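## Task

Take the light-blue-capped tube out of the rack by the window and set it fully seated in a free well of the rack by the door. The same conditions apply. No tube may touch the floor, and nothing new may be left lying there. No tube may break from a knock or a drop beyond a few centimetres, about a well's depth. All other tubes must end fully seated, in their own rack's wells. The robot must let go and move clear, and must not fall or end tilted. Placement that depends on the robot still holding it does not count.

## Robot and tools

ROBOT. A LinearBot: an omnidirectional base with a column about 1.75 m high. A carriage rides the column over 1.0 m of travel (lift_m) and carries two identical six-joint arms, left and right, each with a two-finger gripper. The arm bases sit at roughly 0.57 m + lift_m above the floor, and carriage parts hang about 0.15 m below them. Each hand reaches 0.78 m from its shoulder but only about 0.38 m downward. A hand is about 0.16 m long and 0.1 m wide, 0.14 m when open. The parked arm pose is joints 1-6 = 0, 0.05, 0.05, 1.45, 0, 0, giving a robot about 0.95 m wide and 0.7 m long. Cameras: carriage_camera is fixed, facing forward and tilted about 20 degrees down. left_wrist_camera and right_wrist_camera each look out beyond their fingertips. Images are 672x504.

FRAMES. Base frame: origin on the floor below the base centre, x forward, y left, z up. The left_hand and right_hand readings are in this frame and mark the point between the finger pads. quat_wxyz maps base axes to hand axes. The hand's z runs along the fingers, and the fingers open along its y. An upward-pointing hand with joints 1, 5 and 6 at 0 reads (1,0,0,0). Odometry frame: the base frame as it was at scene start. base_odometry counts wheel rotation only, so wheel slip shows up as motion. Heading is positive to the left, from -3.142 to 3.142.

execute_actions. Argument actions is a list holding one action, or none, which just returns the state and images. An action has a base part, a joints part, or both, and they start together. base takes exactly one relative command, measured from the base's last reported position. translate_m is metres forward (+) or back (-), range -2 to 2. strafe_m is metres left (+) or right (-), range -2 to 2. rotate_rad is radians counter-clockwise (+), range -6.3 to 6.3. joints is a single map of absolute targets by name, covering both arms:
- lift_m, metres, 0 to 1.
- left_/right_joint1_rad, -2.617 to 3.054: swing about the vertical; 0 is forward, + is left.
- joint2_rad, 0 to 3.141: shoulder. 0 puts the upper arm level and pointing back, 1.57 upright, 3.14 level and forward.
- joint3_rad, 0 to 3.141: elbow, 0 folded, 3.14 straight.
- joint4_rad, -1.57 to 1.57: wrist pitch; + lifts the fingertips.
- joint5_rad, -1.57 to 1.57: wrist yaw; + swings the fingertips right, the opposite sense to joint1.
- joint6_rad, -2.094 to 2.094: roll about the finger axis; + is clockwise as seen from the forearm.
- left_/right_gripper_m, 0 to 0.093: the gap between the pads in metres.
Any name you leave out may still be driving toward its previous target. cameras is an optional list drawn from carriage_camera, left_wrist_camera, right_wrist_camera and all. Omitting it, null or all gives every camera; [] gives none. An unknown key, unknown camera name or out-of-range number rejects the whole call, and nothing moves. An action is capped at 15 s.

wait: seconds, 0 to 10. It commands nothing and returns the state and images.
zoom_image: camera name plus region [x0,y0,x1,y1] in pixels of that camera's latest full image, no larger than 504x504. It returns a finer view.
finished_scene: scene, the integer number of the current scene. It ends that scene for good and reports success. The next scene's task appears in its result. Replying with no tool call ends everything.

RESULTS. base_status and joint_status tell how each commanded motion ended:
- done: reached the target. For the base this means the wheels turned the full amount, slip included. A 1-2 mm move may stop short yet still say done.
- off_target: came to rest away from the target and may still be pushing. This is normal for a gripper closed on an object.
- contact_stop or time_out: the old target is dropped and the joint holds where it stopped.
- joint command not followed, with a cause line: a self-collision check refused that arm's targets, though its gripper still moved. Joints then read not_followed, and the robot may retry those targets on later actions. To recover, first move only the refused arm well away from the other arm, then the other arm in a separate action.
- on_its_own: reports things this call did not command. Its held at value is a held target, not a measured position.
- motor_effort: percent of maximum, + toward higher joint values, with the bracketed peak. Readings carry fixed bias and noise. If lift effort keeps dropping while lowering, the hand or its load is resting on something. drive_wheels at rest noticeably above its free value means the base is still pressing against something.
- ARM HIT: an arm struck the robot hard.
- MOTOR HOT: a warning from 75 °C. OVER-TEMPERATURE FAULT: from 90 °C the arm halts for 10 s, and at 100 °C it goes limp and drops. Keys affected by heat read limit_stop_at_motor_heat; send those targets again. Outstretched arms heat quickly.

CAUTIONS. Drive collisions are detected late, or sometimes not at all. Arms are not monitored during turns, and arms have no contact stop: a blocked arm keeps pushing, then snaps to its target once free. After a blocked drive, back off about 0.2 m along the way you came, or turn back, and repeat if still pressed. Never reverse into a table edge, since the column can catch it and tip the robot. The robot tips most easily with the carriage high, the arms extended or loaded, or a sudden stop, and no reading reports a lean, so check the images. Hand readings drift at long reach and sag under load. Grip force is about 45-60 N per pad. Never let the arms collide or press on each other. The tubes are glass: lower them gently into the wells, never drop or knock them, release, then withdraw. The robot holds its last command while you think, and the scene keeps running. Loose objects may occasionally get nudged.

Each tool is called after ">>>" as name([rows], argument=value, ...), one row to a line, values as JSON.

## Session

>>> execute_actions(actions=[])

Scene clock: 0.00 s.
base_odometry: x=+0.000 y=+0.000 heading=+0.000 (m, m, rad; odometry frame)
base_status: not commanded
joint_positions: lift_m=+0.301 left_joint1_rad=-0.001 left_joint2_rad=+0.039 left_joint3_rad=+0.033 left_joint4_rad=+1.441 left_joint5_rad=+0.032 left_joint6_rad=+0.049 left_gripper_m=+0.094 right_joint1_rad=-0.029 right_joint2_rad=+0.052 right_joint3_rad=+0.053 right_joint4_rad=+1.471 right_joint5_rad=-0.034 right_joint6_rad=+0.040 right_gripper_m=+0.094
joint_status: not commanded
motor_effort: lift_m=+22 drive_wheels=+0 (%)
left_hand: x=+0.3143 y=+0.3417 z=+1.2733 quat_wxyz=(+0.997, +0.017, +0.067, +0.023) (m; base frame)
right_hand: x=+0.3055 y=-0.3421 z=+1.2794 quat_wxyz=(+0.999, -0.015, +0.050, +0.006) (m; base frame)
pictures: carriage_camera, left_wrist_camera, right_wrist_camera
Images, in order (width x height): carriage_camera 672x504, left_wrist_camera 672x504, right_wrist_camera 672x504.

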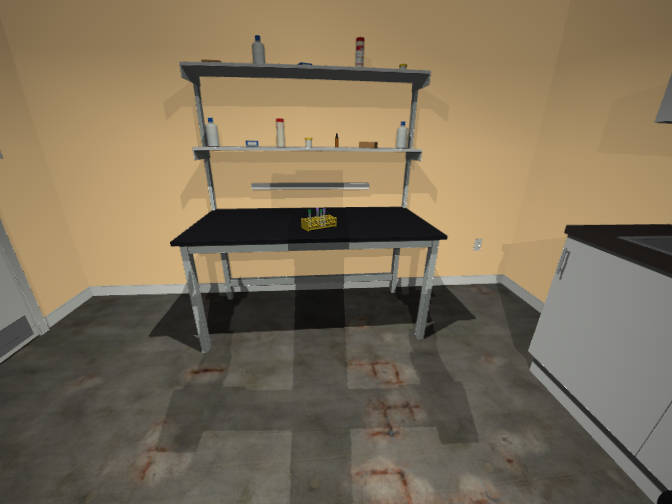

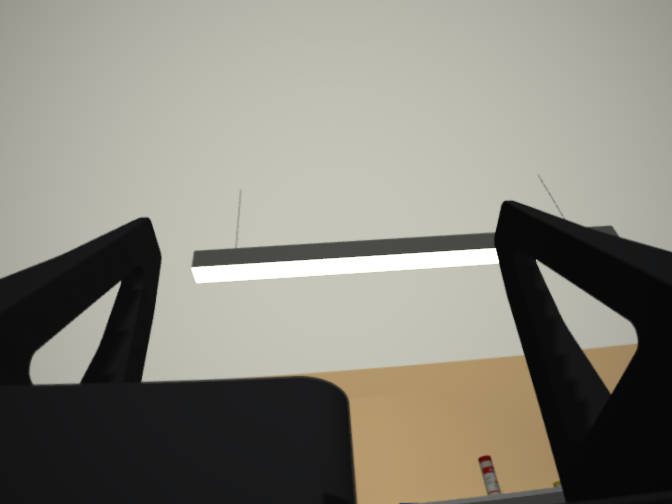

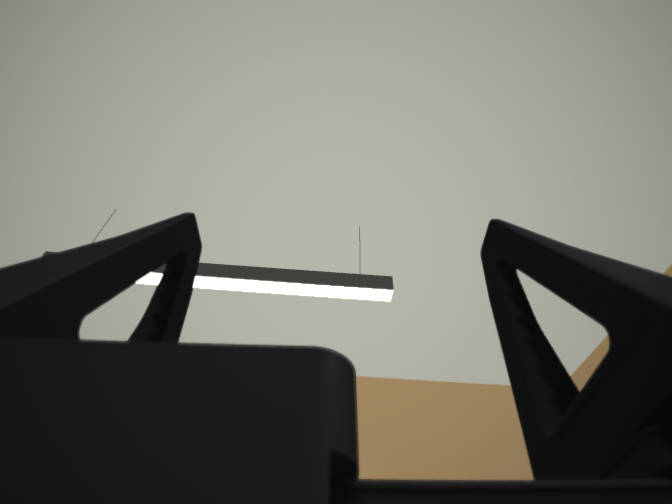

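>>> execute_actions([
  {"base":{"rotate_rad":3.1416},"joints":{"lift_m":0.6,"left_joint1_rad":-0.735,"left_joint2_rad":1.99,"left_joint3_rad":1.59,"left_joint4_rad":-1.17,"left_joint5_rad":0,"left_joint6_rad":0.03,"left_gripper_m":0.03,"right_joint1_rad":0,"right_joint2_rad":1.2,"right_joint3_rad":1.0,"right_joint4_rad":-0.7,"right_joint5_rad":0,"right_joint6_rad":0,"right_gripper_m":0}},
], cameras=["carriage_camera"])

Scene clock: 4.57 s.
base_odometry: x=+0.000 y=+0.000 heading=+3.141 (m, m, rad; odometry frame)
base_status: done
joint_positions: lift_m=+0.600 left_joint1_rad=-0.728 left_joint2_rad=+2.007 left_joint3_rad=+1.570 left_joint4_rad=-1.170 left_joint5_rad=+0.003 left_joint6_rad=+0.037 left_gripper_m=+0.030 right_joint1_rad=-0.007 right_joint2_rad=+1.200 right_joint3_rad=+0.991 right_joint4_rad=-0.686 right_joint5_rad=+0.000 right_joint6_rad=+0.007 right_gripper_m=+0.000
joint_status: all done
motor_effort: lift_m=+23(28) drive_wheels=+11(28) (%)
left_hand: x=+0.5555 y=+0.1004 z=+1.2045 quat_wxyz=(-0.017, +0.373, +0.928, +0.005) (m; base frame)
right_hand: x=+0.6098 y=-0.3495 z=+1.3218 quat_wxyz=(+0.331, +0.007, +0.944, +0.000) (m; base frame)
pictures: carriage_camera
Images, in order (width x height): carriage_camera 672x504.

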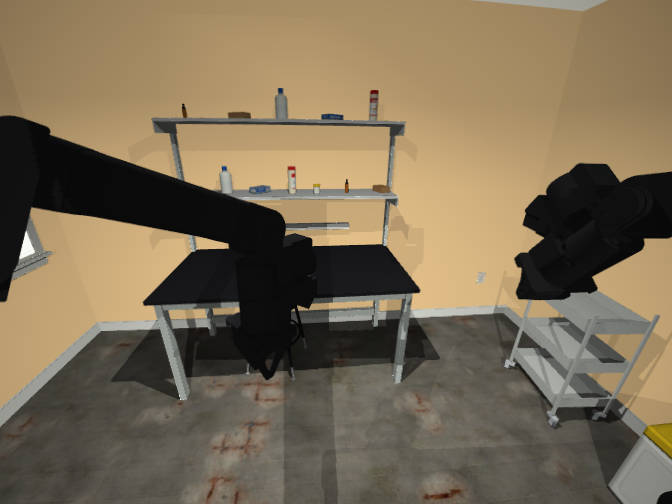

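Rack hidden behind the arm. Move closer.

>>> execute_actions([
  {"base":{"translate_m":0.7},"joints":{"left_joint1_rad":0}},
], cameras=["carriage_camera"])

Scene clock: 8.37 s.
base_odometry: x=-0.700 y=-0.002 heading=-3.140 (m, m, rad; odometry frame)
base_status: done
joint_positions: lift_m=+0.600 left_joint1_rad=+0.005 left_joint2_rad=+2.007 left_joint3_rad=+1.570 left_joint4_rad=-1.168 left_joint5_rad=+0.001 left_joint6_rad=+0.037 left_gripper_m=+0.030 right_joint1_rad=-0.007 right_joint2_rad=+1.200 right_joint3_rad=+0.991 right_joint4_rad=-0.691 right_joint5_rad=+0.000 right_joint6_rad=+0.007 right_gripper_m=+0.000
joint_status: all done
motor_effort: lift_m=+23(23) drive_wheels=-14(29) (%)
left_hand: x=+0.6501 y=+0.3488 z=+1.2045 quat_wxyz=(-0.017, +0.016, +1.000, -0.001) (m; base frame)
right_hand: x=+0.6088 y=-0.3495 z=+1.3210 quat_wxyz=(+0.329, +0.007, +0.944, +0.000) (m; base frame)
pictures: carriage_camera
Images, in order (width x height): carriage_camera 672x504.

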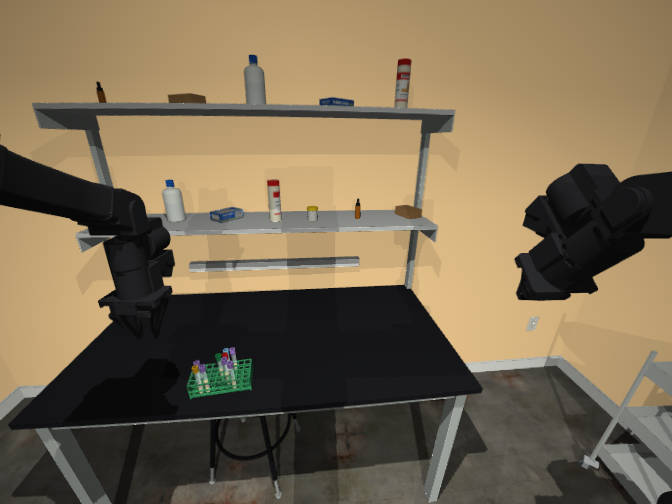

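>>> zoom_image(camera="carriage_camera", region=[170,330,270,410])

Region (170, 330, 270, 410) of carriage_camera's 672x504 image, scaled by 5.040, with more detail than that image has; it fills the top 403 rows of this view, and the rest is white.

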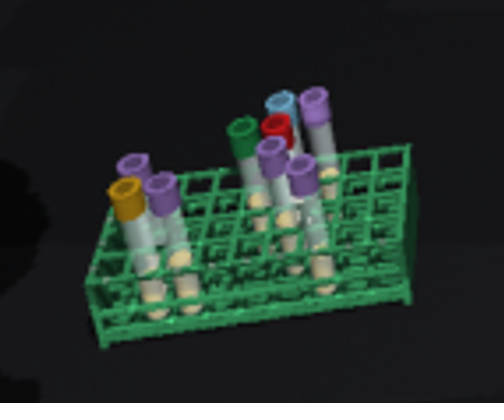

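>>> execute_actions([
  {"base":{"strafe_m":0.38},"joints":{"left_joint1_rad":0,"left_joint2_rad":1.2,"left_joint3_rad":1.0,"left_joint4_rad":-0.7,"left_joint6_rad":0,"left_gripper_m":0,"right_joint1_rad":0.735,"right_joint2_rad":1.99,"right_joint3_rad":1.59,"right_joint4_rad":-1.17,"right_joint6_rad":1.5,"right_gripper_m":0.03}},
], cameras=[])

>>> execute_actions([
  {"base":{"translate_m":0.25},"joints":{"lift_m":0.5}},
], cameras=["carriage_camera","right_wrist_camera"])

Scene clock: 11.83 s.
base_odometry: x=-0.700 y=-0.382 heading=-3.141 (m, m, rad; odometry frame)
base_status: done
joint_positions: lift_m=+0.600 left_joint1_rad=+0.001 left_joint2_rad=+1.209 left_joint3_rad=+1.016 left_joint4_rad=-0.710 left_joint5_rad=+0.001 left_joint6_rad=+0.009 left_gripper_m=+0.000 right_joint1_rad=+0.737 right_joint2_rad=+1.986 right_joint3_rad=+1.572 right_joint4_rad=-1.163 right_joint5_rad=+0.001 right_joint6_rad=+1.491 right_gripper_m=+0.030
joint_status: all done
motor_effort: lift_m=+23(23) drive_wheels=-6(17) (%)
left_hand: x=+0.6103 y=+0.3475 z=+1.3258 quat_wxyz=(+0.328, +0.004, +0.945, +0.001) (m; base frame)
right_hand: x=+0.5562 y=-0.0962 z=+1.2123 quat_wxyz=(-0.001, +0.368, +0.930, -0.003) (m; base frame)
pictures: none
No camera images: the call's "cameras" was empty. Leave "cameras" out to get every camera's image.

Scene clock: 14.13 s.
base_odometry: x=-0.950 y=-0.382 heading=-3.140 (m, m, rad; odometry frame)
base_status: done
joint_positions: lift_m=+0.500 left_joint1_rad=+0.001 left_joint2_rad=+1.207 left_joint3_rad=+1.008 left_joint4_rad=-0.710 left_joint5_rad=+0.001 left_joint6_rad=+0.009 left_gripper_m=+0.000 right_joint1_rad=+0.737 right_joint2_rad=+1.984 right_joint3_rad=+1.580 right_joint4_rad=-1.167 right_joint5_rad=+0.000 right_joint6_rad=+1.491 right_gripper_m=+0.030
joint_status: all done
motor_effort: lift_m=+21(21) drive_wheels=-10(16) (%)
left_hand: x=+0.6088 y=+0.3475 z=+1.2235 quat_wxyz=(+0.325, +0.004, +0.946, +0.001) (m; base frame)
right_hand: x=+0.5570 y=-0.0952 z=+1.1150 quat_wxyz=(+0.000, +0.368, +0.930, +0.000) (m; base frame)
pictures: carriage_camera, right_wrist_camera
Images, in order (width x height): carriage_camera 672x504, right_wrist_camera 672x504.

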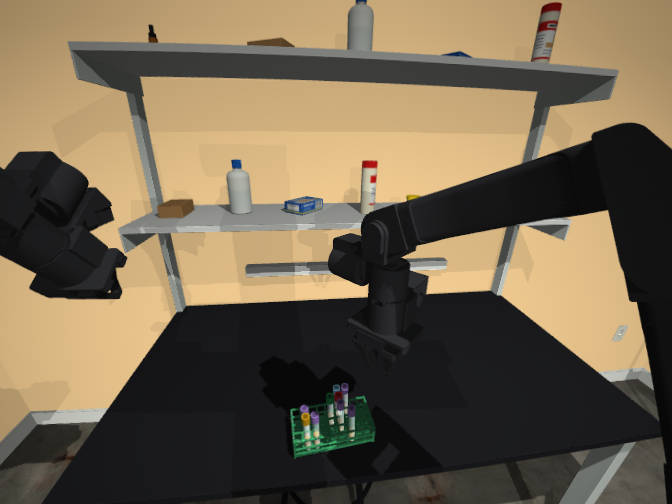

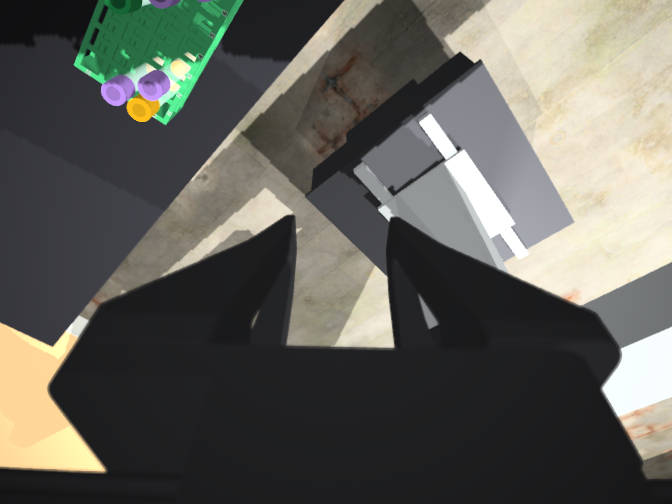

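>>> execute_actions([
  {"base":{"strafe_m":0.09}},
], cameras=[])

>>> execute_actions([
  {"base":{"translate_m":0.03},"joints":{"lift_m":0.465}},
], cameras=["carriage_camera","right_wrist_camera"])

Scene clock: 16.00 s.
base_odometry: x=-0.950 y=-0.472 heading=-3.140 (m, m, rad; odometry frame)
base_status: done
joint_positions: lift_m=+0.500 left_joint1_rad=+0.001 left_joint2_rad=+1.207 left_joint3_rad=+1.008 left_joint4_rad=-0.708 left_joint5_rad=+0.001 left_joint6_rad=+0.009 left_gripper_m=+0.000 right_joint1_rad=+0.736 right_joint2_rad=+1.984 right_joint3_rad=+1.580 right_joint4_rad=-1.168 right_joint5_rad=+0.000 right_joint6_rad=+1.491 right_gripper_m=+0.030
joint_status: not commanded
motor_effort: lift_m=+21(21) drive_wheels=+3(16) (%)
left_hand: x=+0.6090 y=+0.3475 z=+1.2236 quat_wxyz=(+0.326, +0.004, +0.945, +0.001) (m; base frame)
right_hand: x=+0.5571 y=-0.0956 z=+1.1150 quat_wxyz=(+0.000, +0.368, +0.930, -0.001) (m; base frame)
pictures: none
No camera images: the call's "cameras" was empty. Leave "cameras" out to get every camera's image.

Scene clock: 16.97 s.
base_odometry: x=-0.980 y=-0.473 heading=-3.139 (m, m, rad; odometry frame)
base_status: done
joint_positions: lift_m=+0.465 left_joint1_rad=+0.001 left_joint2_rad=+1.205 left_joint3_rad=+1.008 left_joint4_rad=-0.708 left_joint5_rad=+0.001 left_joint6_rad=+0.009 left_gripper_m=+0.000 right_joint1_rad=+0.736 right_joint2_rad=+1.986 right_joint3_rad=+1.580 right_joint4_rad=-1.169 right_joint5_rad=-0.001 right_joint6_rad=+1.492 right_gripper_m=+0.030
joint_status: all done
motor_effort: lift_m=+21(21) drive_wheels=-12(12) (%)
left_hand: x=+0.6089 y=+0.3475 z=+1.1891 quat_wxyz=(+0.326, +0.004, +0.945, +0.001) (m; base frame)
right_hand: x=+0.5568 y=-0.0956 z=+1.0795 quat_wxyz=(-0.001, +0.369, +0.930, -0.001) (m; base frame)
pictures: carriage_camera, right_wrist_camera
Images, in order (width x height): carriage_camera 672x504, right_wrist_camera 672x504.

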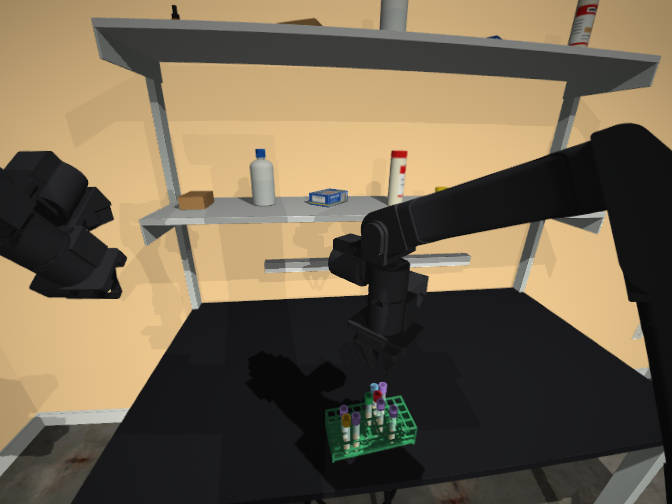

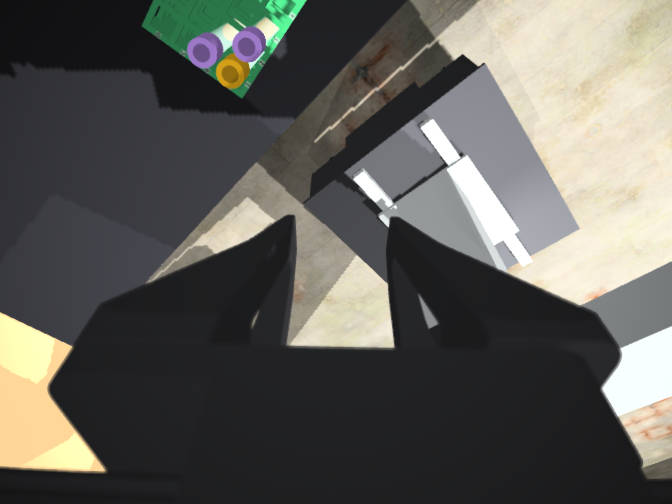

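>>> execute_actions([
  {"joints":{"lift_m":0.435}},
], cameras=["carriage_camera","right_wrist_camera"])

>>> zoom_image(camera="carriage_camera", region=[300,320,460,450])

Scene clock: 18.13 s.
base_odometry: x=-0.980 y=-0.473 heading=-3.139 (m, m, rad; odometry frame)
base_status: not commanded
joint_positions: lift_m=+0.435 left_joint1_rad=+0.001 left_joint2_rad=+1.205 left_joint3_rad=+1.006 left_joint4_rad=-0.708 left_joint5_rad=+0.001 left_joint6_rad=+0.009 left_gripper_m=+0.000 right_joint1_rad=+0.736 right_joint2_rad=+1.988 right_joint3_rad=+1.580 right_joint4_rad=-1.169 right_joint5_rad=+0.000 right_joint6_rad=+1.492 right_gripper_m=+0.030
joint_status: all done
motor_effort: lift_m=+21(22) drive_wheels=-11(12) (%)
left_hand: x=+0.6087 y=+0.3475 z=+1.1584 quat_wxyz=(+0.326, +0.004, +0.945, +0.001) (m; base frame)
right_hand: x=+0.5568 y=-0.0958 z=+1.0485 quat_wxyz=(-0.002, +0.369, +0.930, -0.003) (m; base frame)
pictures: carriage_camera, right_wrist_camera
Images, in order (width x height): carriage_camera 672x504, right_wrist_camera 672x504.

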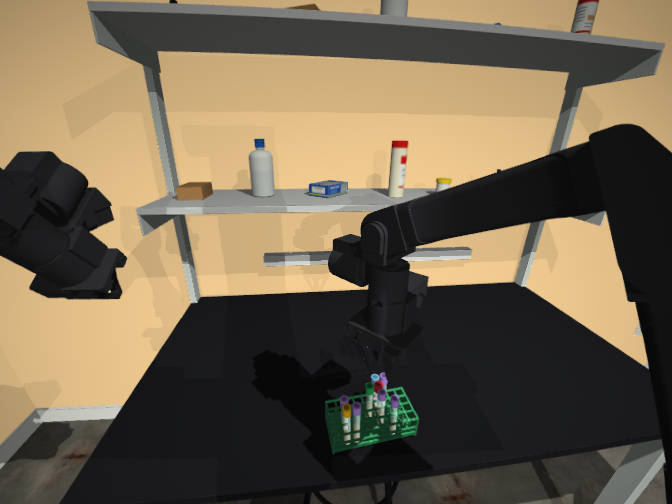

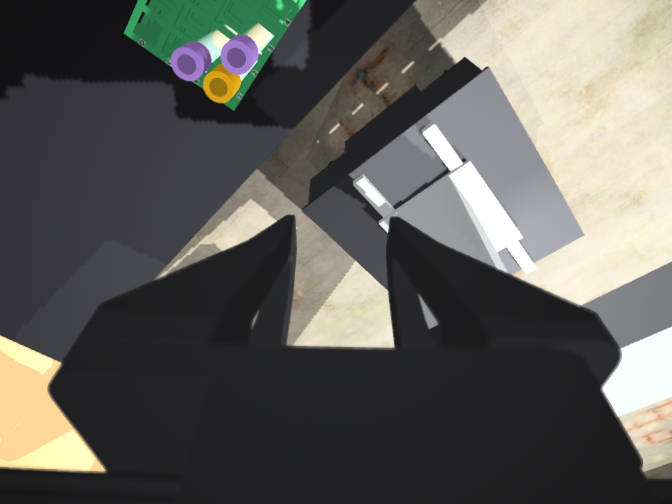

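Region (300, 320, 460, 450) of carriage_camera's 672x504 image, scaled by 3.150, with more detail than that image has; it fills the top 410 rows of this view, and the rest is white.

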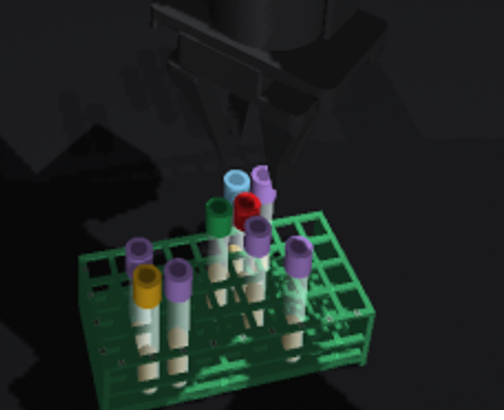

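>>> execute_actions([
  {"base":{"translate_m":0.08}},
], cameras=[])

>>> execute_actions([
  {"base":{"strafe_m":0.017},"joints":{"lift_m":0.41}},
], cameras=["carriage_camera","right_wrist_camera"])

Scene clock: 20.10 s.
base_odometry: x=-1.060 y=-0.474 heading=-3.138 (m, m, rad; odometry frame)
base_status: done
joint_positions: lift_m=+0.435 left_joint1_rad=+0.001 left_joint2_rad=+1.205 left_joint3_rad=+1.006 left_joint4_rad=-0.708 left_joint5_rad=+0.001 left_joint6_rad=+0.009 left_gripper_m=+0.000 right_joint1_rad=+0.735 right_joint2_rad=+1.988 right_joint3_rad=+1.580 right_joint4_rad=-1.169 right_joint5_rad=+0.000 right_joint6_rad=+1.492 right_gripper_m=+0.030
joint_status: not commanded
motor_effort: lift_m=+21(21) drive_wheels=+7(18) (%)
left_hand: x=+0.6087 y=+0.3475 z=+1.1584 quat_wxyz=(+0.326, +0.004, +0.945, +0.001) (m; base frame)
right_hand: x=+0.5570 y=-0.0961 z=+1.0485 quat_wxyz=(-0.002, +0.369, +0.929, -0.003) (m; base frame)
pictures: none
No camera images: the call's "cameras" was empty. Leave "cameras" out to get every camera's image.

Scene clock: 21.27 s.
base_odometry: x=-1.060 y=-0.490 heading=-3.139 (m, m, rad; odometry frame)
base_status: done
joint_positions: lift_m=+0.410 left_joint1_rad=+0.001 left_joint2_rad=+1.204 left_joint3_rad=+1.006 left_joint4_rad=-0.708 left_joint5_rad=+0.001 left_joint6_rad=+0.009 left_gripper_m=+0.000 right_joint1_rad=+0.736 right_joint2_rad=+1.989 right_joint3_rad=+1.580 right_joint4_rad=-1.168 right_joint5_rad=+0.000 right_joint6_rad=+1.492 right_gripper_m=+0.030
joint_status: all done
motor_effort: lift_m=+21(22) drive_wheels=+8(14) (%)
left_hand: x=+0.6087 y=+0.3475 z=+1.1337 quat_wxyz=(+0.326, +0.004, +0.945, +0.001) (m; base frame)
right_hand: x=+0.5571 y=-0.0959 z=+1.0234 quat_wxyz=(-0.001, +0.369, +0.929, -0.003) (m; base frame)
pictures: carriage_camera, right_wrist_camera
Images, in order (width x height): carriage_camera 672x504, right_wrist_camera 672x504.

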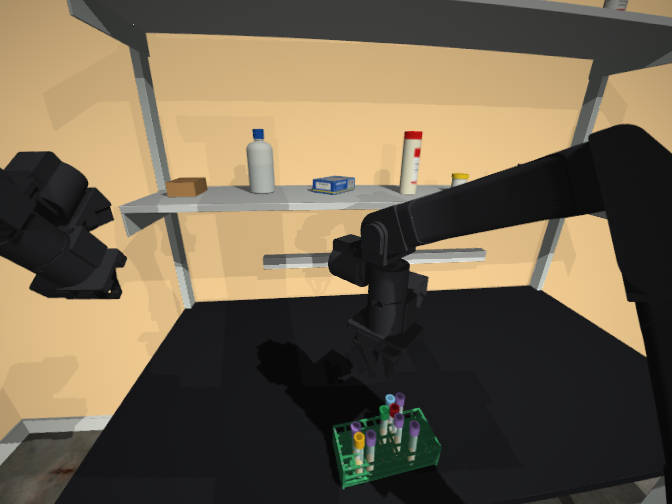

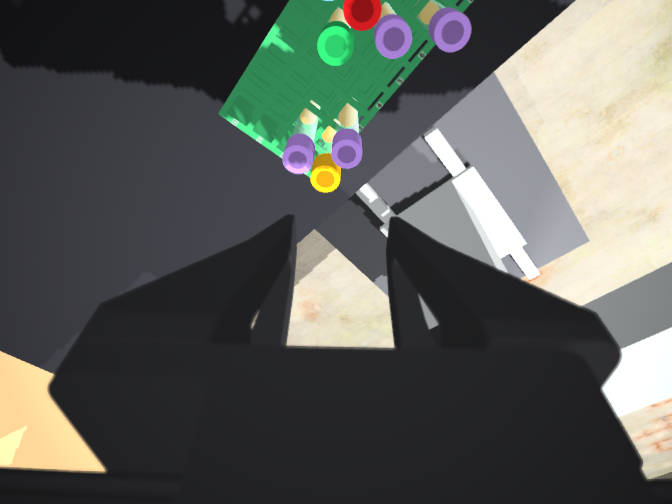

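>>> execute_actions([
  {"joints":{"lift_m":0.38}},
])

Scene clock: 22.87 s.
base_odometry: x=-1.060 y=-0.490 heading=-3.139 (m, m, rad; odometry frame)
base_status: not commanded
joint_positions: lift_m=+0.380 left_joint1_rad=+0.001 left_joint2_rad=+1.204 left_joint3_rad=+1.006 left_joint4_rad=-0.708 left_joint5_rad=+0.001 left_joint6_rad=+0.009 left_gripper_m=+0.000 right_joint1_rad=+0.736 right_joint2_rad=+1.989 right_joint3_rad=+1.580 right_joint4_rad=-1.168 right_joint5_rad=+0.000 right_joint6_rad=+1.492 right_gripper_m=+0.030
joint_status: all done
motor_effort: lift_m=+21(22) drive_wheels=+8(8) (%)
left_hand: x=+0.6086 y=+0.3475 z=+1.1036 quat_wxyz=(+0.326, +0.004, +0.945, +0.001) (m; base frame)
right_hand: x=+0.5570 y=-0.0959 z=+0.9933 quat_wxyz=(-0.001, +0.369, +0.929, -0.003) (m; base frame)
pictures: carriage_camera, left_wrist_camera, right_wrist_camera
Images, in order (width x height): carriage_camera 672x504, left_wrist_camera 672x504, right_wrist_camera 672x504.

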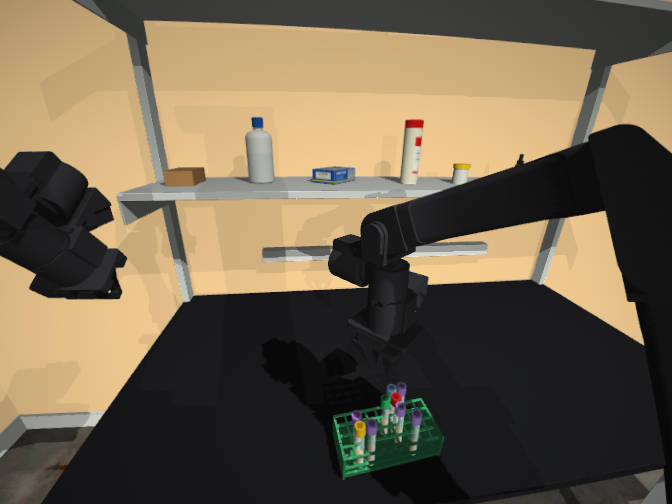

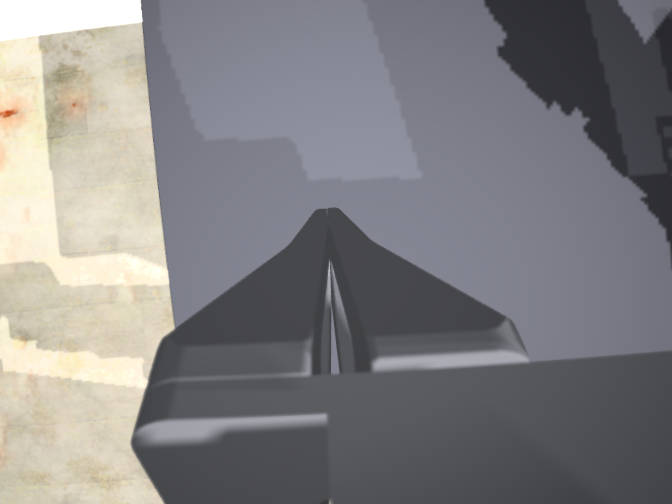

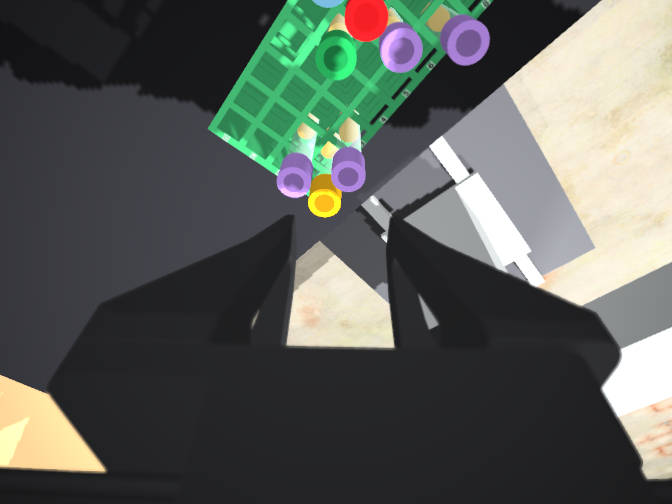

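>>> execute_actions([
  {"base":{"translate_m":0.035},"joints":{"lift_m":0.35}},
], cameras=["carriage_camera","right_wrist_camera"])

Scene clock: 24.53 s.
base_odometry: x=-1.095 y=-0.491 heading=-3.138 (m, m, rad; odometry frame)
base_status: done
joint_positions: lift_m=+0.350 left_joint1_rad=+0.001 left_joint2_rad=+1.204 left_joint3_rad=+1.006 left_joint4_rad=-0.709 left_joint5_rad=+0.001 left_joint6_rad=+0.009 left_gripper_m=+0.000 right_joint1_rad=+0.736 right_joint2_rad=+1.987 right_joint3_rad=+1.580 right_joint4_rad=-1.169 right_joint5_rad=+0.000 right_joint6_rad=+1.492 right_gripper_m=+0.030
joint_status: all done
motor_effort: lift_m=+21(22) drive_wheels=+9(15) (%)
left_hand: x=+0.6085 y=+0.3475 z=+1.0735 quat_wxyz=(+0.326, +0.004, +0.945, +0.001) (m; base frame)
right_hand: x=+0.5568 y=-0.0958 z=+0.9641 quat_wxyz=(-0.001, +0.369, +0.929, -0.002) (m; base frame)
pictures: carriage_camera, right_wrist_camera
Images, in order (width x height): carriage_camera 672x504, right_wrist_camera 672x504.

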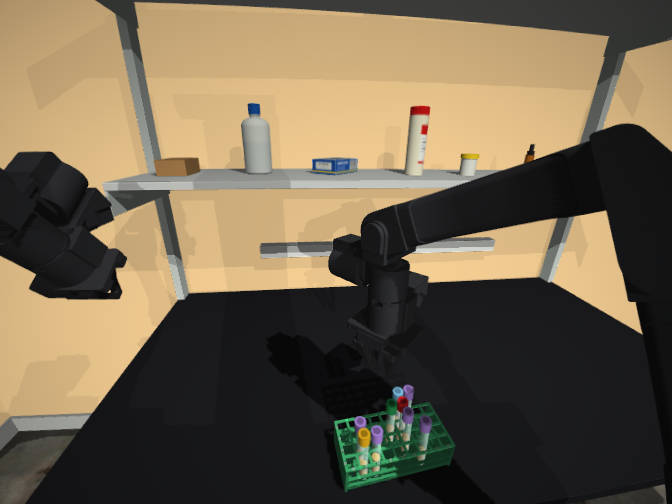

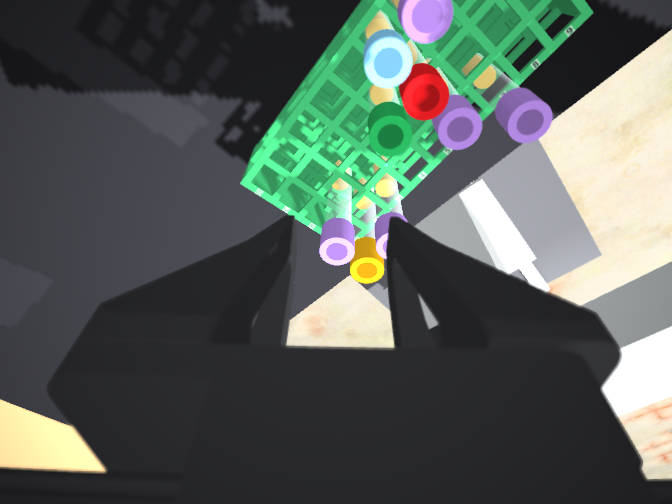

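>>> execute_actions([
  {"base":{"strafe_m":-0.045},"joints":{"lift_m":0.33}},
], cameras=[])

>>> execute_actions([
  {"base":{"translate_m":0.016}},
], cameras=["carriage_camera","right_wrist_camera"])

Scene clock: 26.20 s.
base_odometry: x=-1.096 y=-0.446 heading=-3.137 (m, m, rad; odometry frame)
base_status: done
joint_positions: lift_m=+0.330 left_joint1_rad=+0.001 left_joint2_rad=+1.204 left_joint3_rad=+1.006 left_joint4_rad=-0.708 left_joint5_rad=+0.001 left_joint6_rad=+0.009 left_gripper_m=+0.000 right_joint1_rad=+0.737 right_joint2_rad=+1.989 right_joint3_rad=+1.580 right_joint4_rad=-1.168 right_joint5_rad=+0.000 right_joint6_rad=+1.492 right_gripper_m=+0.030
joint_status: all done
motor_effort: lift_m=+21(22) drive_wheels=+3(16) (%)
left_hand: x=+0.6087 y=+0.3475 z=+1.0538 quat_wxyz=(+0.326, +0.004, +0.945, +0.001) (m; base frame)
right_hand: x=+0.5568 y=-0.0955 z=+0.9431 quat_wxyz=(-0.002, +0.369, +0.930, -0.003) (m; base frame)
pictures: none
No camera images: the call's "cameras" was empty. Leave "cameras" out to get every camera's image.

Scene clock: 27.33 s.
base_odometry: x=-1.112 y=-0.446 heading=-3.138 (m, m, rad; odometry frame)
base_status: done
joint_positions: lift_m=+0.330 left_joint1_rad=+0.001 left_joint2_rad=+1.204 left_joint3_rad=+1.006 left_joint4_rad=-0.706 left_joint5_rad=+0.001 left_joint6_rad=+0.009 left_gripper_m=+0.000 right_joint1_rad=+0.737 right_joint2_rad=+1.989 right_joint3_rad=+1.580 right_joint4_rad=-1.168 right_joint5_rad=+0.000 right_joint6_rad=+1.492 right_gripper_m=+0.030
joint_status: not commanded
motor_effort: lift_m=+21(21) drive_wheels=+7(13) (%)
left_hand: x=+0.6089 y=+0.3475 z=+1.0540 quat_wxyz=(+0.327, +0.004, +0.945, +0.001) (m; base frame)
right_hand: x=+0.5568 y=-0.0956 z=+0.9431 quat_wxyz=(-0.002, +0.369, +0.930, -0.003) (m; base frame)
pictures: carriage_camera, right_wrist_camera
Images, in order (width x height): carriage_camera 672x504, right_wrist_camera 672x504.

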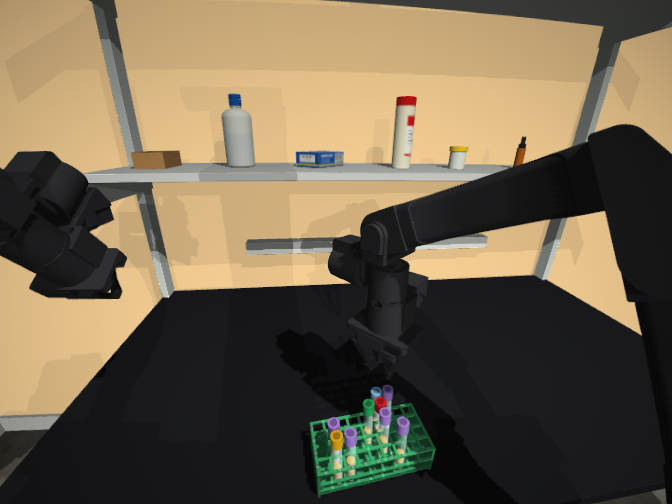

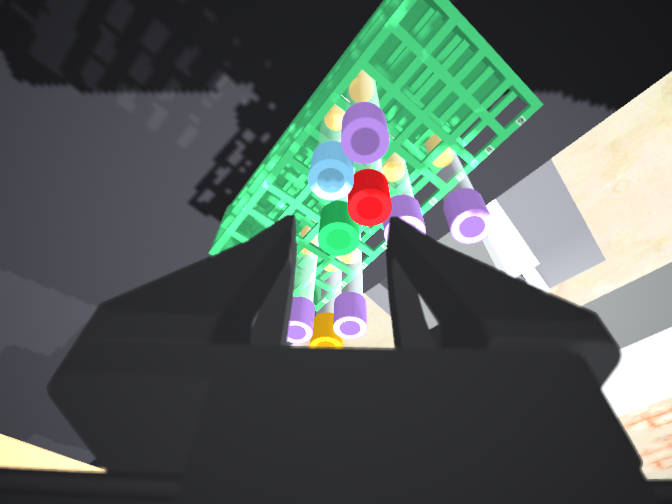

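>>> execute_actions([
  {"base":{"translate_m":0.007},"joints":{"lift_m":0.315}},
], cameras=["carriage_camera","right_wrist_camera"])

>>> zoom_image(camera="carriage_camera", region=[290,320,470,500])

Scene clock: 28.93 s.
base_odometry: x=-1.118 y=-0.445 heading=-3.139 (m, m, rad; odometry frame)
base_status: done
joint_positions: lift_m=+0.315 left_joint1_rad=+0.001 left_joint2_rad=+1.203 left_joint3_rad=+1.006 left_joint4_rad=-0.708 left_joint5_rad=+0.001 left_joint6_rad=+0.009 left_gripper_m=+0.000 right_joint1_rad=+0.737 right_joint2_rad=+1.989 right_joint3_rad=+1.580 right_joint4_rad=-1.168 right_joint5_rad=+0.000 right_joint6_rad=+1.492 right_gripper_m=+0.030
joint_status: all done
motor_effort: lift_m=+21(22) drive_wheels=+8(19) (%)
left_hand: x=+0.6085 y=+0.3475 z=+1.0390 quat_wxyz=(+0.327, +0.004, +0.945, +0.001) (m; base frame)
right_hand: x=+0.5569 y=-0.0955 z=+0.9284 quat_wxyz=(-0.001, +0.369, +0.930, -0.002) (m; base frame)
pictures: carriage_camera, right_wrist_camera
Images, in order (width x height): carriage_camera 672x504, right_wrist_camera 672x504.

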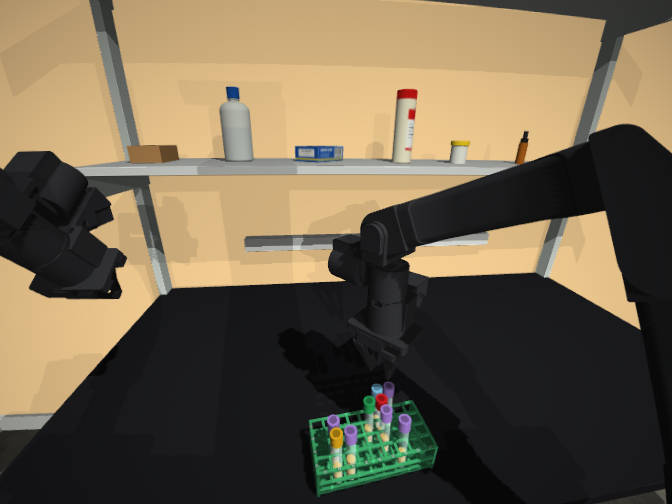

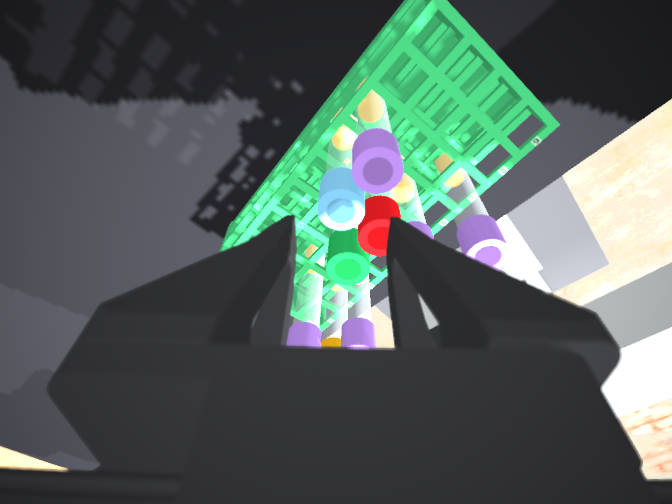

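Region (290, 320, 470, 500) of carriage_camera's 672x504 image, scaled by 2.800, with more detail than that image has.

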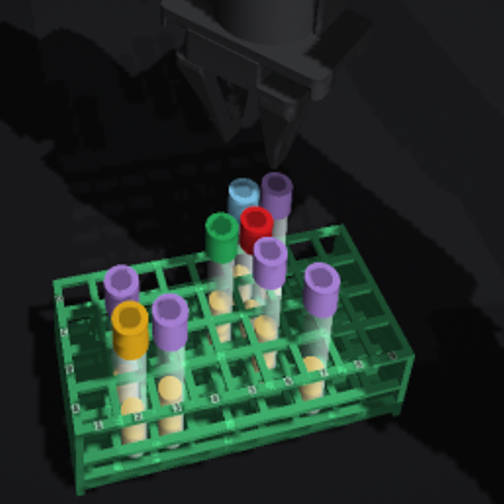

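>>> execute_actions([
  {"joints":{"lift_m":0.30}},
], cameras=["carriage_camera","right_wrist_camera"])

>>> zoom_image(camera="carriage_camera", region=[290,320,470,500])

Scene clock: 29.77 s.
base_odometry: x=-1.118 y=-0.445 heading=-3.139 (m, m, rad; odometry frame)
base_status: not commanded
joint_positions: lift_m=+0.300 left_joint1_rad=+0.001 left_joint2_rad=+1.203 left_joint3_rad=+1.006 left_joint4_rad=-0.708 left_joint5_rad=+0.001 left_joint6_rad=+0.009 left_gripper_m=+0.000 right_joint1_rad=+0.737 right_joint2_rad=+1.990 right_joint3_rad=+1.580 right_joint4_rad=-1.168 right_joint5_rad=+0.000 right_joint6_rad=+1.492 right_gripper_m=+0.030
joint_status: all done
motor_effort: lift_m=+21(22) drive_wheels=+8(8) (%)
left_hand: x=+0.6086 y=+0.3475 z=+1.0240 quat_wxyz=(+0.327, +0.004, +0.945, +0.001) (m; base frame)
right_hand: x=+0.5569 y=-0.0956 z=+0.9130 quat_wxyz=(-0.001, +0.369, +0.930, -0.003) (m; base frame)
pictures: carriage_camera, right_wrist_camera
Images, in order (width x height): carriage_camera 672x504, right_wrist_camera 672x504.

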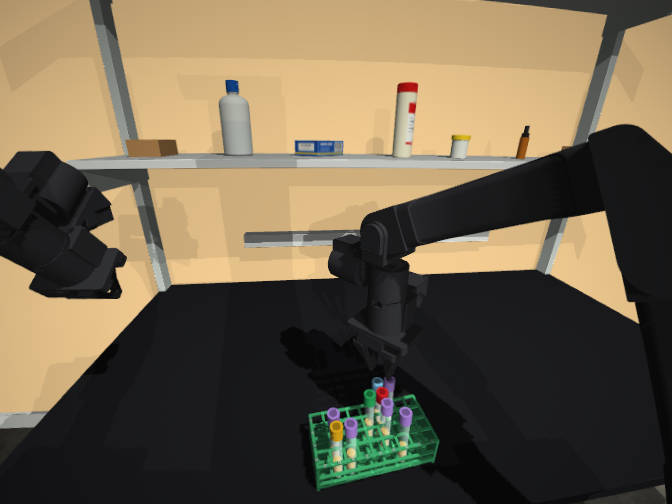

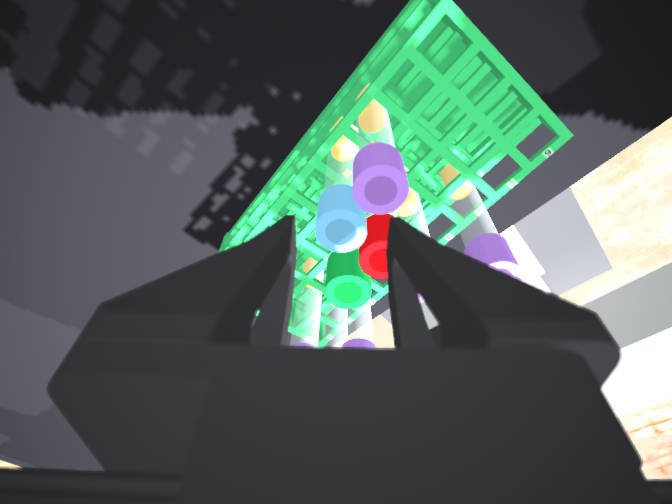

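Region (290, 320, 470, 500) of carriage_camera's 672x504 image, scaled by 2.800, with more detail than that image has.

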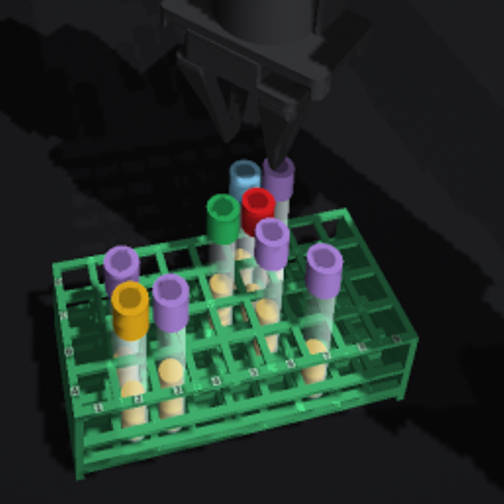

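>>> execute_actions([
  {"base":{"strafe_m":0.007}},
], cameras=[])

>>> execute_actions([
  {"base":{"translate_m":-0.007},"joints":{"lift_m":0.29}},
], cameras=["carriage_camera","right_wrist_camera"])

>>> zoom_image(camera="carriage_camera", region=[290,320,470,500])

Scene clock: 31.40 s.
base_odometry: x=-1.118 y=-0.452 heading=-3.140 (m, m, rad; odometry frame)
base_status: done
joint_positions: lift_m=+0.300 left_joint1_rad=+0.001 left_joint2_rad=+1.203 left_joint3_rad=+1.006 left_joint4_rad=-0.707 left_joint5_rad=+0.000 left_joint6_rad=+0.009 left_gripper_m=+0.000 right_joint1_rad=+0.737 right_joint2_rad=+1.990 right_joint3_rad=+1.580 right_joint4_rad=-1.167 right_joint5_rad=+0.000 right_joint6_rad=+1.492 right_gripper_m=+0.030
joint_status: not commanded
motor_effort: lift_m=+21(21) drive_wheels=-9(19) (%)
left_hand: x=+0.6087 y=+0.3475 z=+1.0241 quat_wxyz=(+0.327, +0.004, +0.945, +0.002) (m; base frame)
right_hand: x=+0.5569 y=-0.0955 z=+0.9130 quat_wxyz=(-0.001, +0.369, +0.930, -0.003) (m; base frame)
pictures: none
No camera images: the call's "cameras" was empty. Leave "cameras" out to get every camera's image.

Scene clock: 32.20 s.
base_odometry: x=-1.111 y=-0.452 heading=-3.140 (m, m, rad; odometry frame)
base_status: done
joint_positions: lift_m=+0.290 left_joint1_rad=+0.001 left_joint2_rad=+1.203 left_joint3_rad=+1.006 left_joint4_rad=-0.706 left_joint5_rad=+0.000 left_joint6_rad=+0.009 left_gripper_m=+0.000 right_joint1_rad=+0.737 right_joint2_rad=+1.990 right_joint3_rad=+1.580 right_joint4_rad=-1.168 right_joint5_rad=+0.000 right_joint6_rad=+1.492 right_gripper_m=+0.030
joint_status: all done
motor_effort: lift_m=+22(22) drive_wheels=+1(18) (%)
left_hand: x=+0.6088 y=+0.3475 z=+1.0141 quat_wxyz=(+0.327, +0.004, +0.945, +0.002) (m; base frame)
right_hand: x=+0.5567 y=-0.0956 z=+0.9029 quat_wxyz=(-0.001, +0.368, +0.930, -0.003) (m; base frame)
pictures: carriage_camera, right_wrist_camera
Images, in order (width x height): carriage_camera 672x504, right_wrist_camera 672x504.

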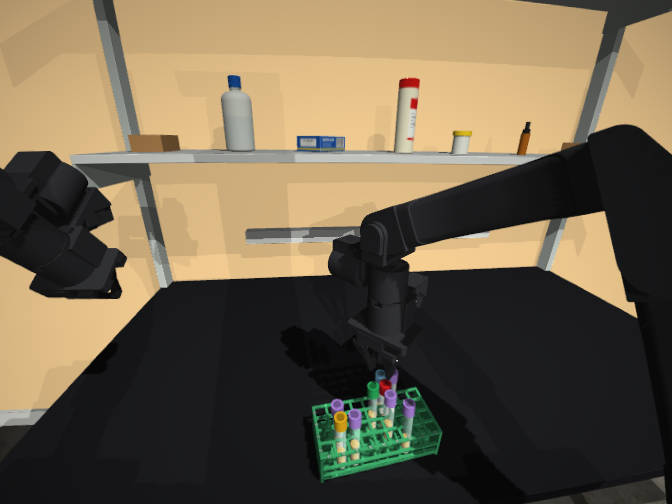

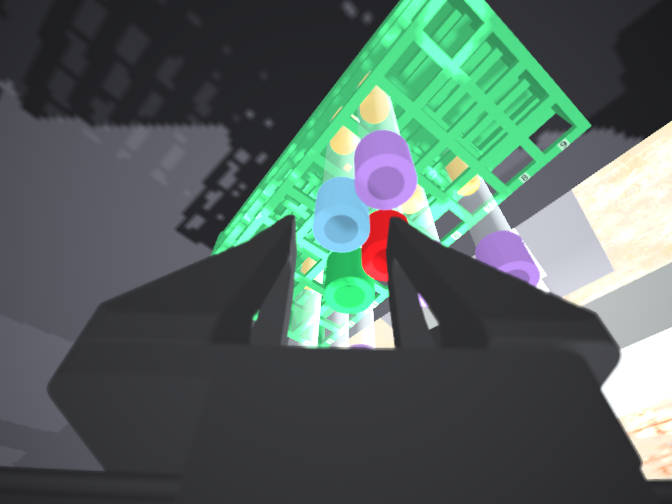

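Region (290, 320, 470, 500) of carriage_camera's 672x504 image, scaled by 2.800, with more detail than that image has.

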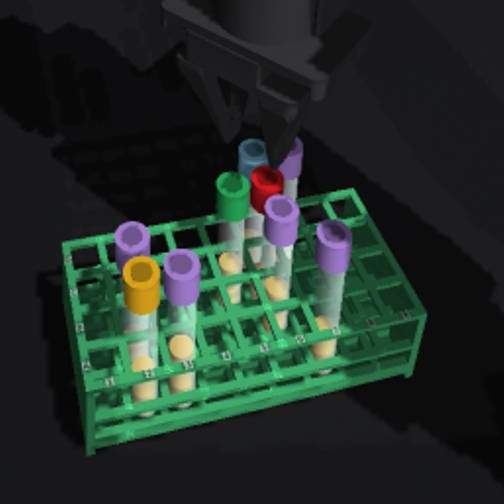

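>>> execute_actions([
  {"joints":{"lift_m":0.28}},
], cameras=["carriage_camera","right_wrist_camera"])

>>> zoom_image(camera="carriage_camera", region=[290,320,470,500])

Scene clock: 32.83 s.
base_odometry: x=-1.111 y=-0.452 heading=-3.140 (m, m, rad; odometry frame)
base_status: not commanded
joint_positions: lift_m=+0.280 left_joint1_rad=+0.001 left_joint2_rad=+1.203 left_joint3_rad=+1.006 left_joint4_rad=-0.708 left_joint5_rad=+0.000 left_joint6_rad=+0.009 left_gripper_m=+0.000 right_joint1_rad=+0.737 right_joint2_rad=+1.973 right_joint3_rad=+1.588 right_joint4_rad=-1.174 right_joint5_rad=+0.002 right_joint6_rad=+1.492 right_gripper_m=+0.030
joint_status: all done
motor_effort: lift_m=+21(21) drive_wheels=+1(2) (%)
left_hand: x=+0.6086 y=+0.3475 z=+1.0041 quat_wxyz=(+0.327, +0.004, +0.945, +0.002) (m; base frame)
right_hand: x=+0.5581 y=-0.0946 z=+0.9010 quat_wxyz=(+0.003, +0.368, +0.930, +0.005) (m; base frame)
pictures: carriage_camera, right_wrist_camera
Images, in order (width x height): carriage_camera 672x504, right_wrist_camera 672x504.

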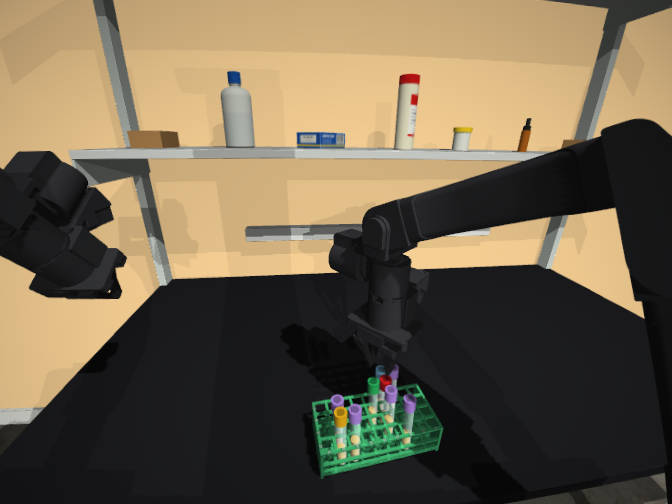

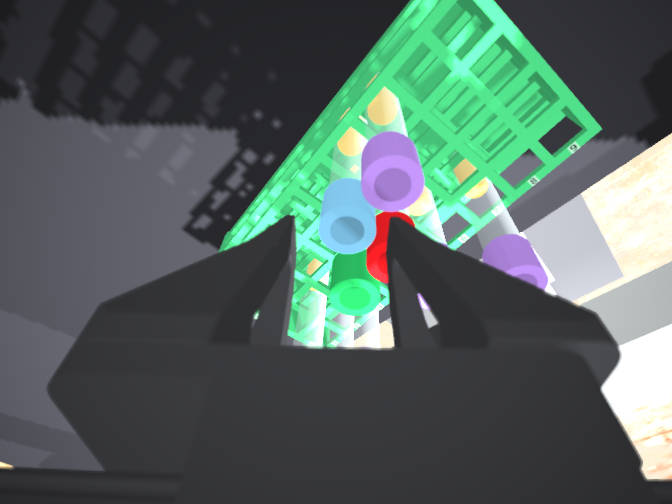

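Region (290, 320, 470, 500) of carriage_camera's 672x504 image, scaled by 2.800, with more detail than that image has.

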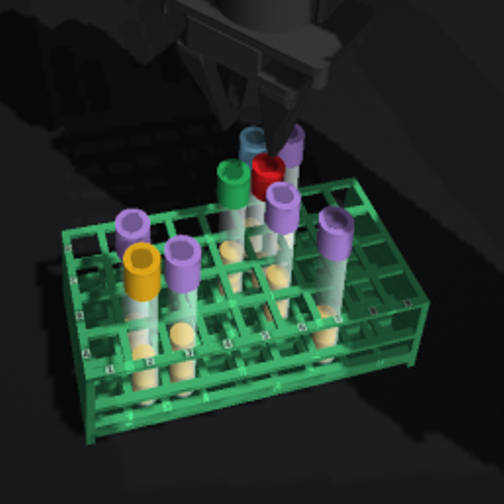

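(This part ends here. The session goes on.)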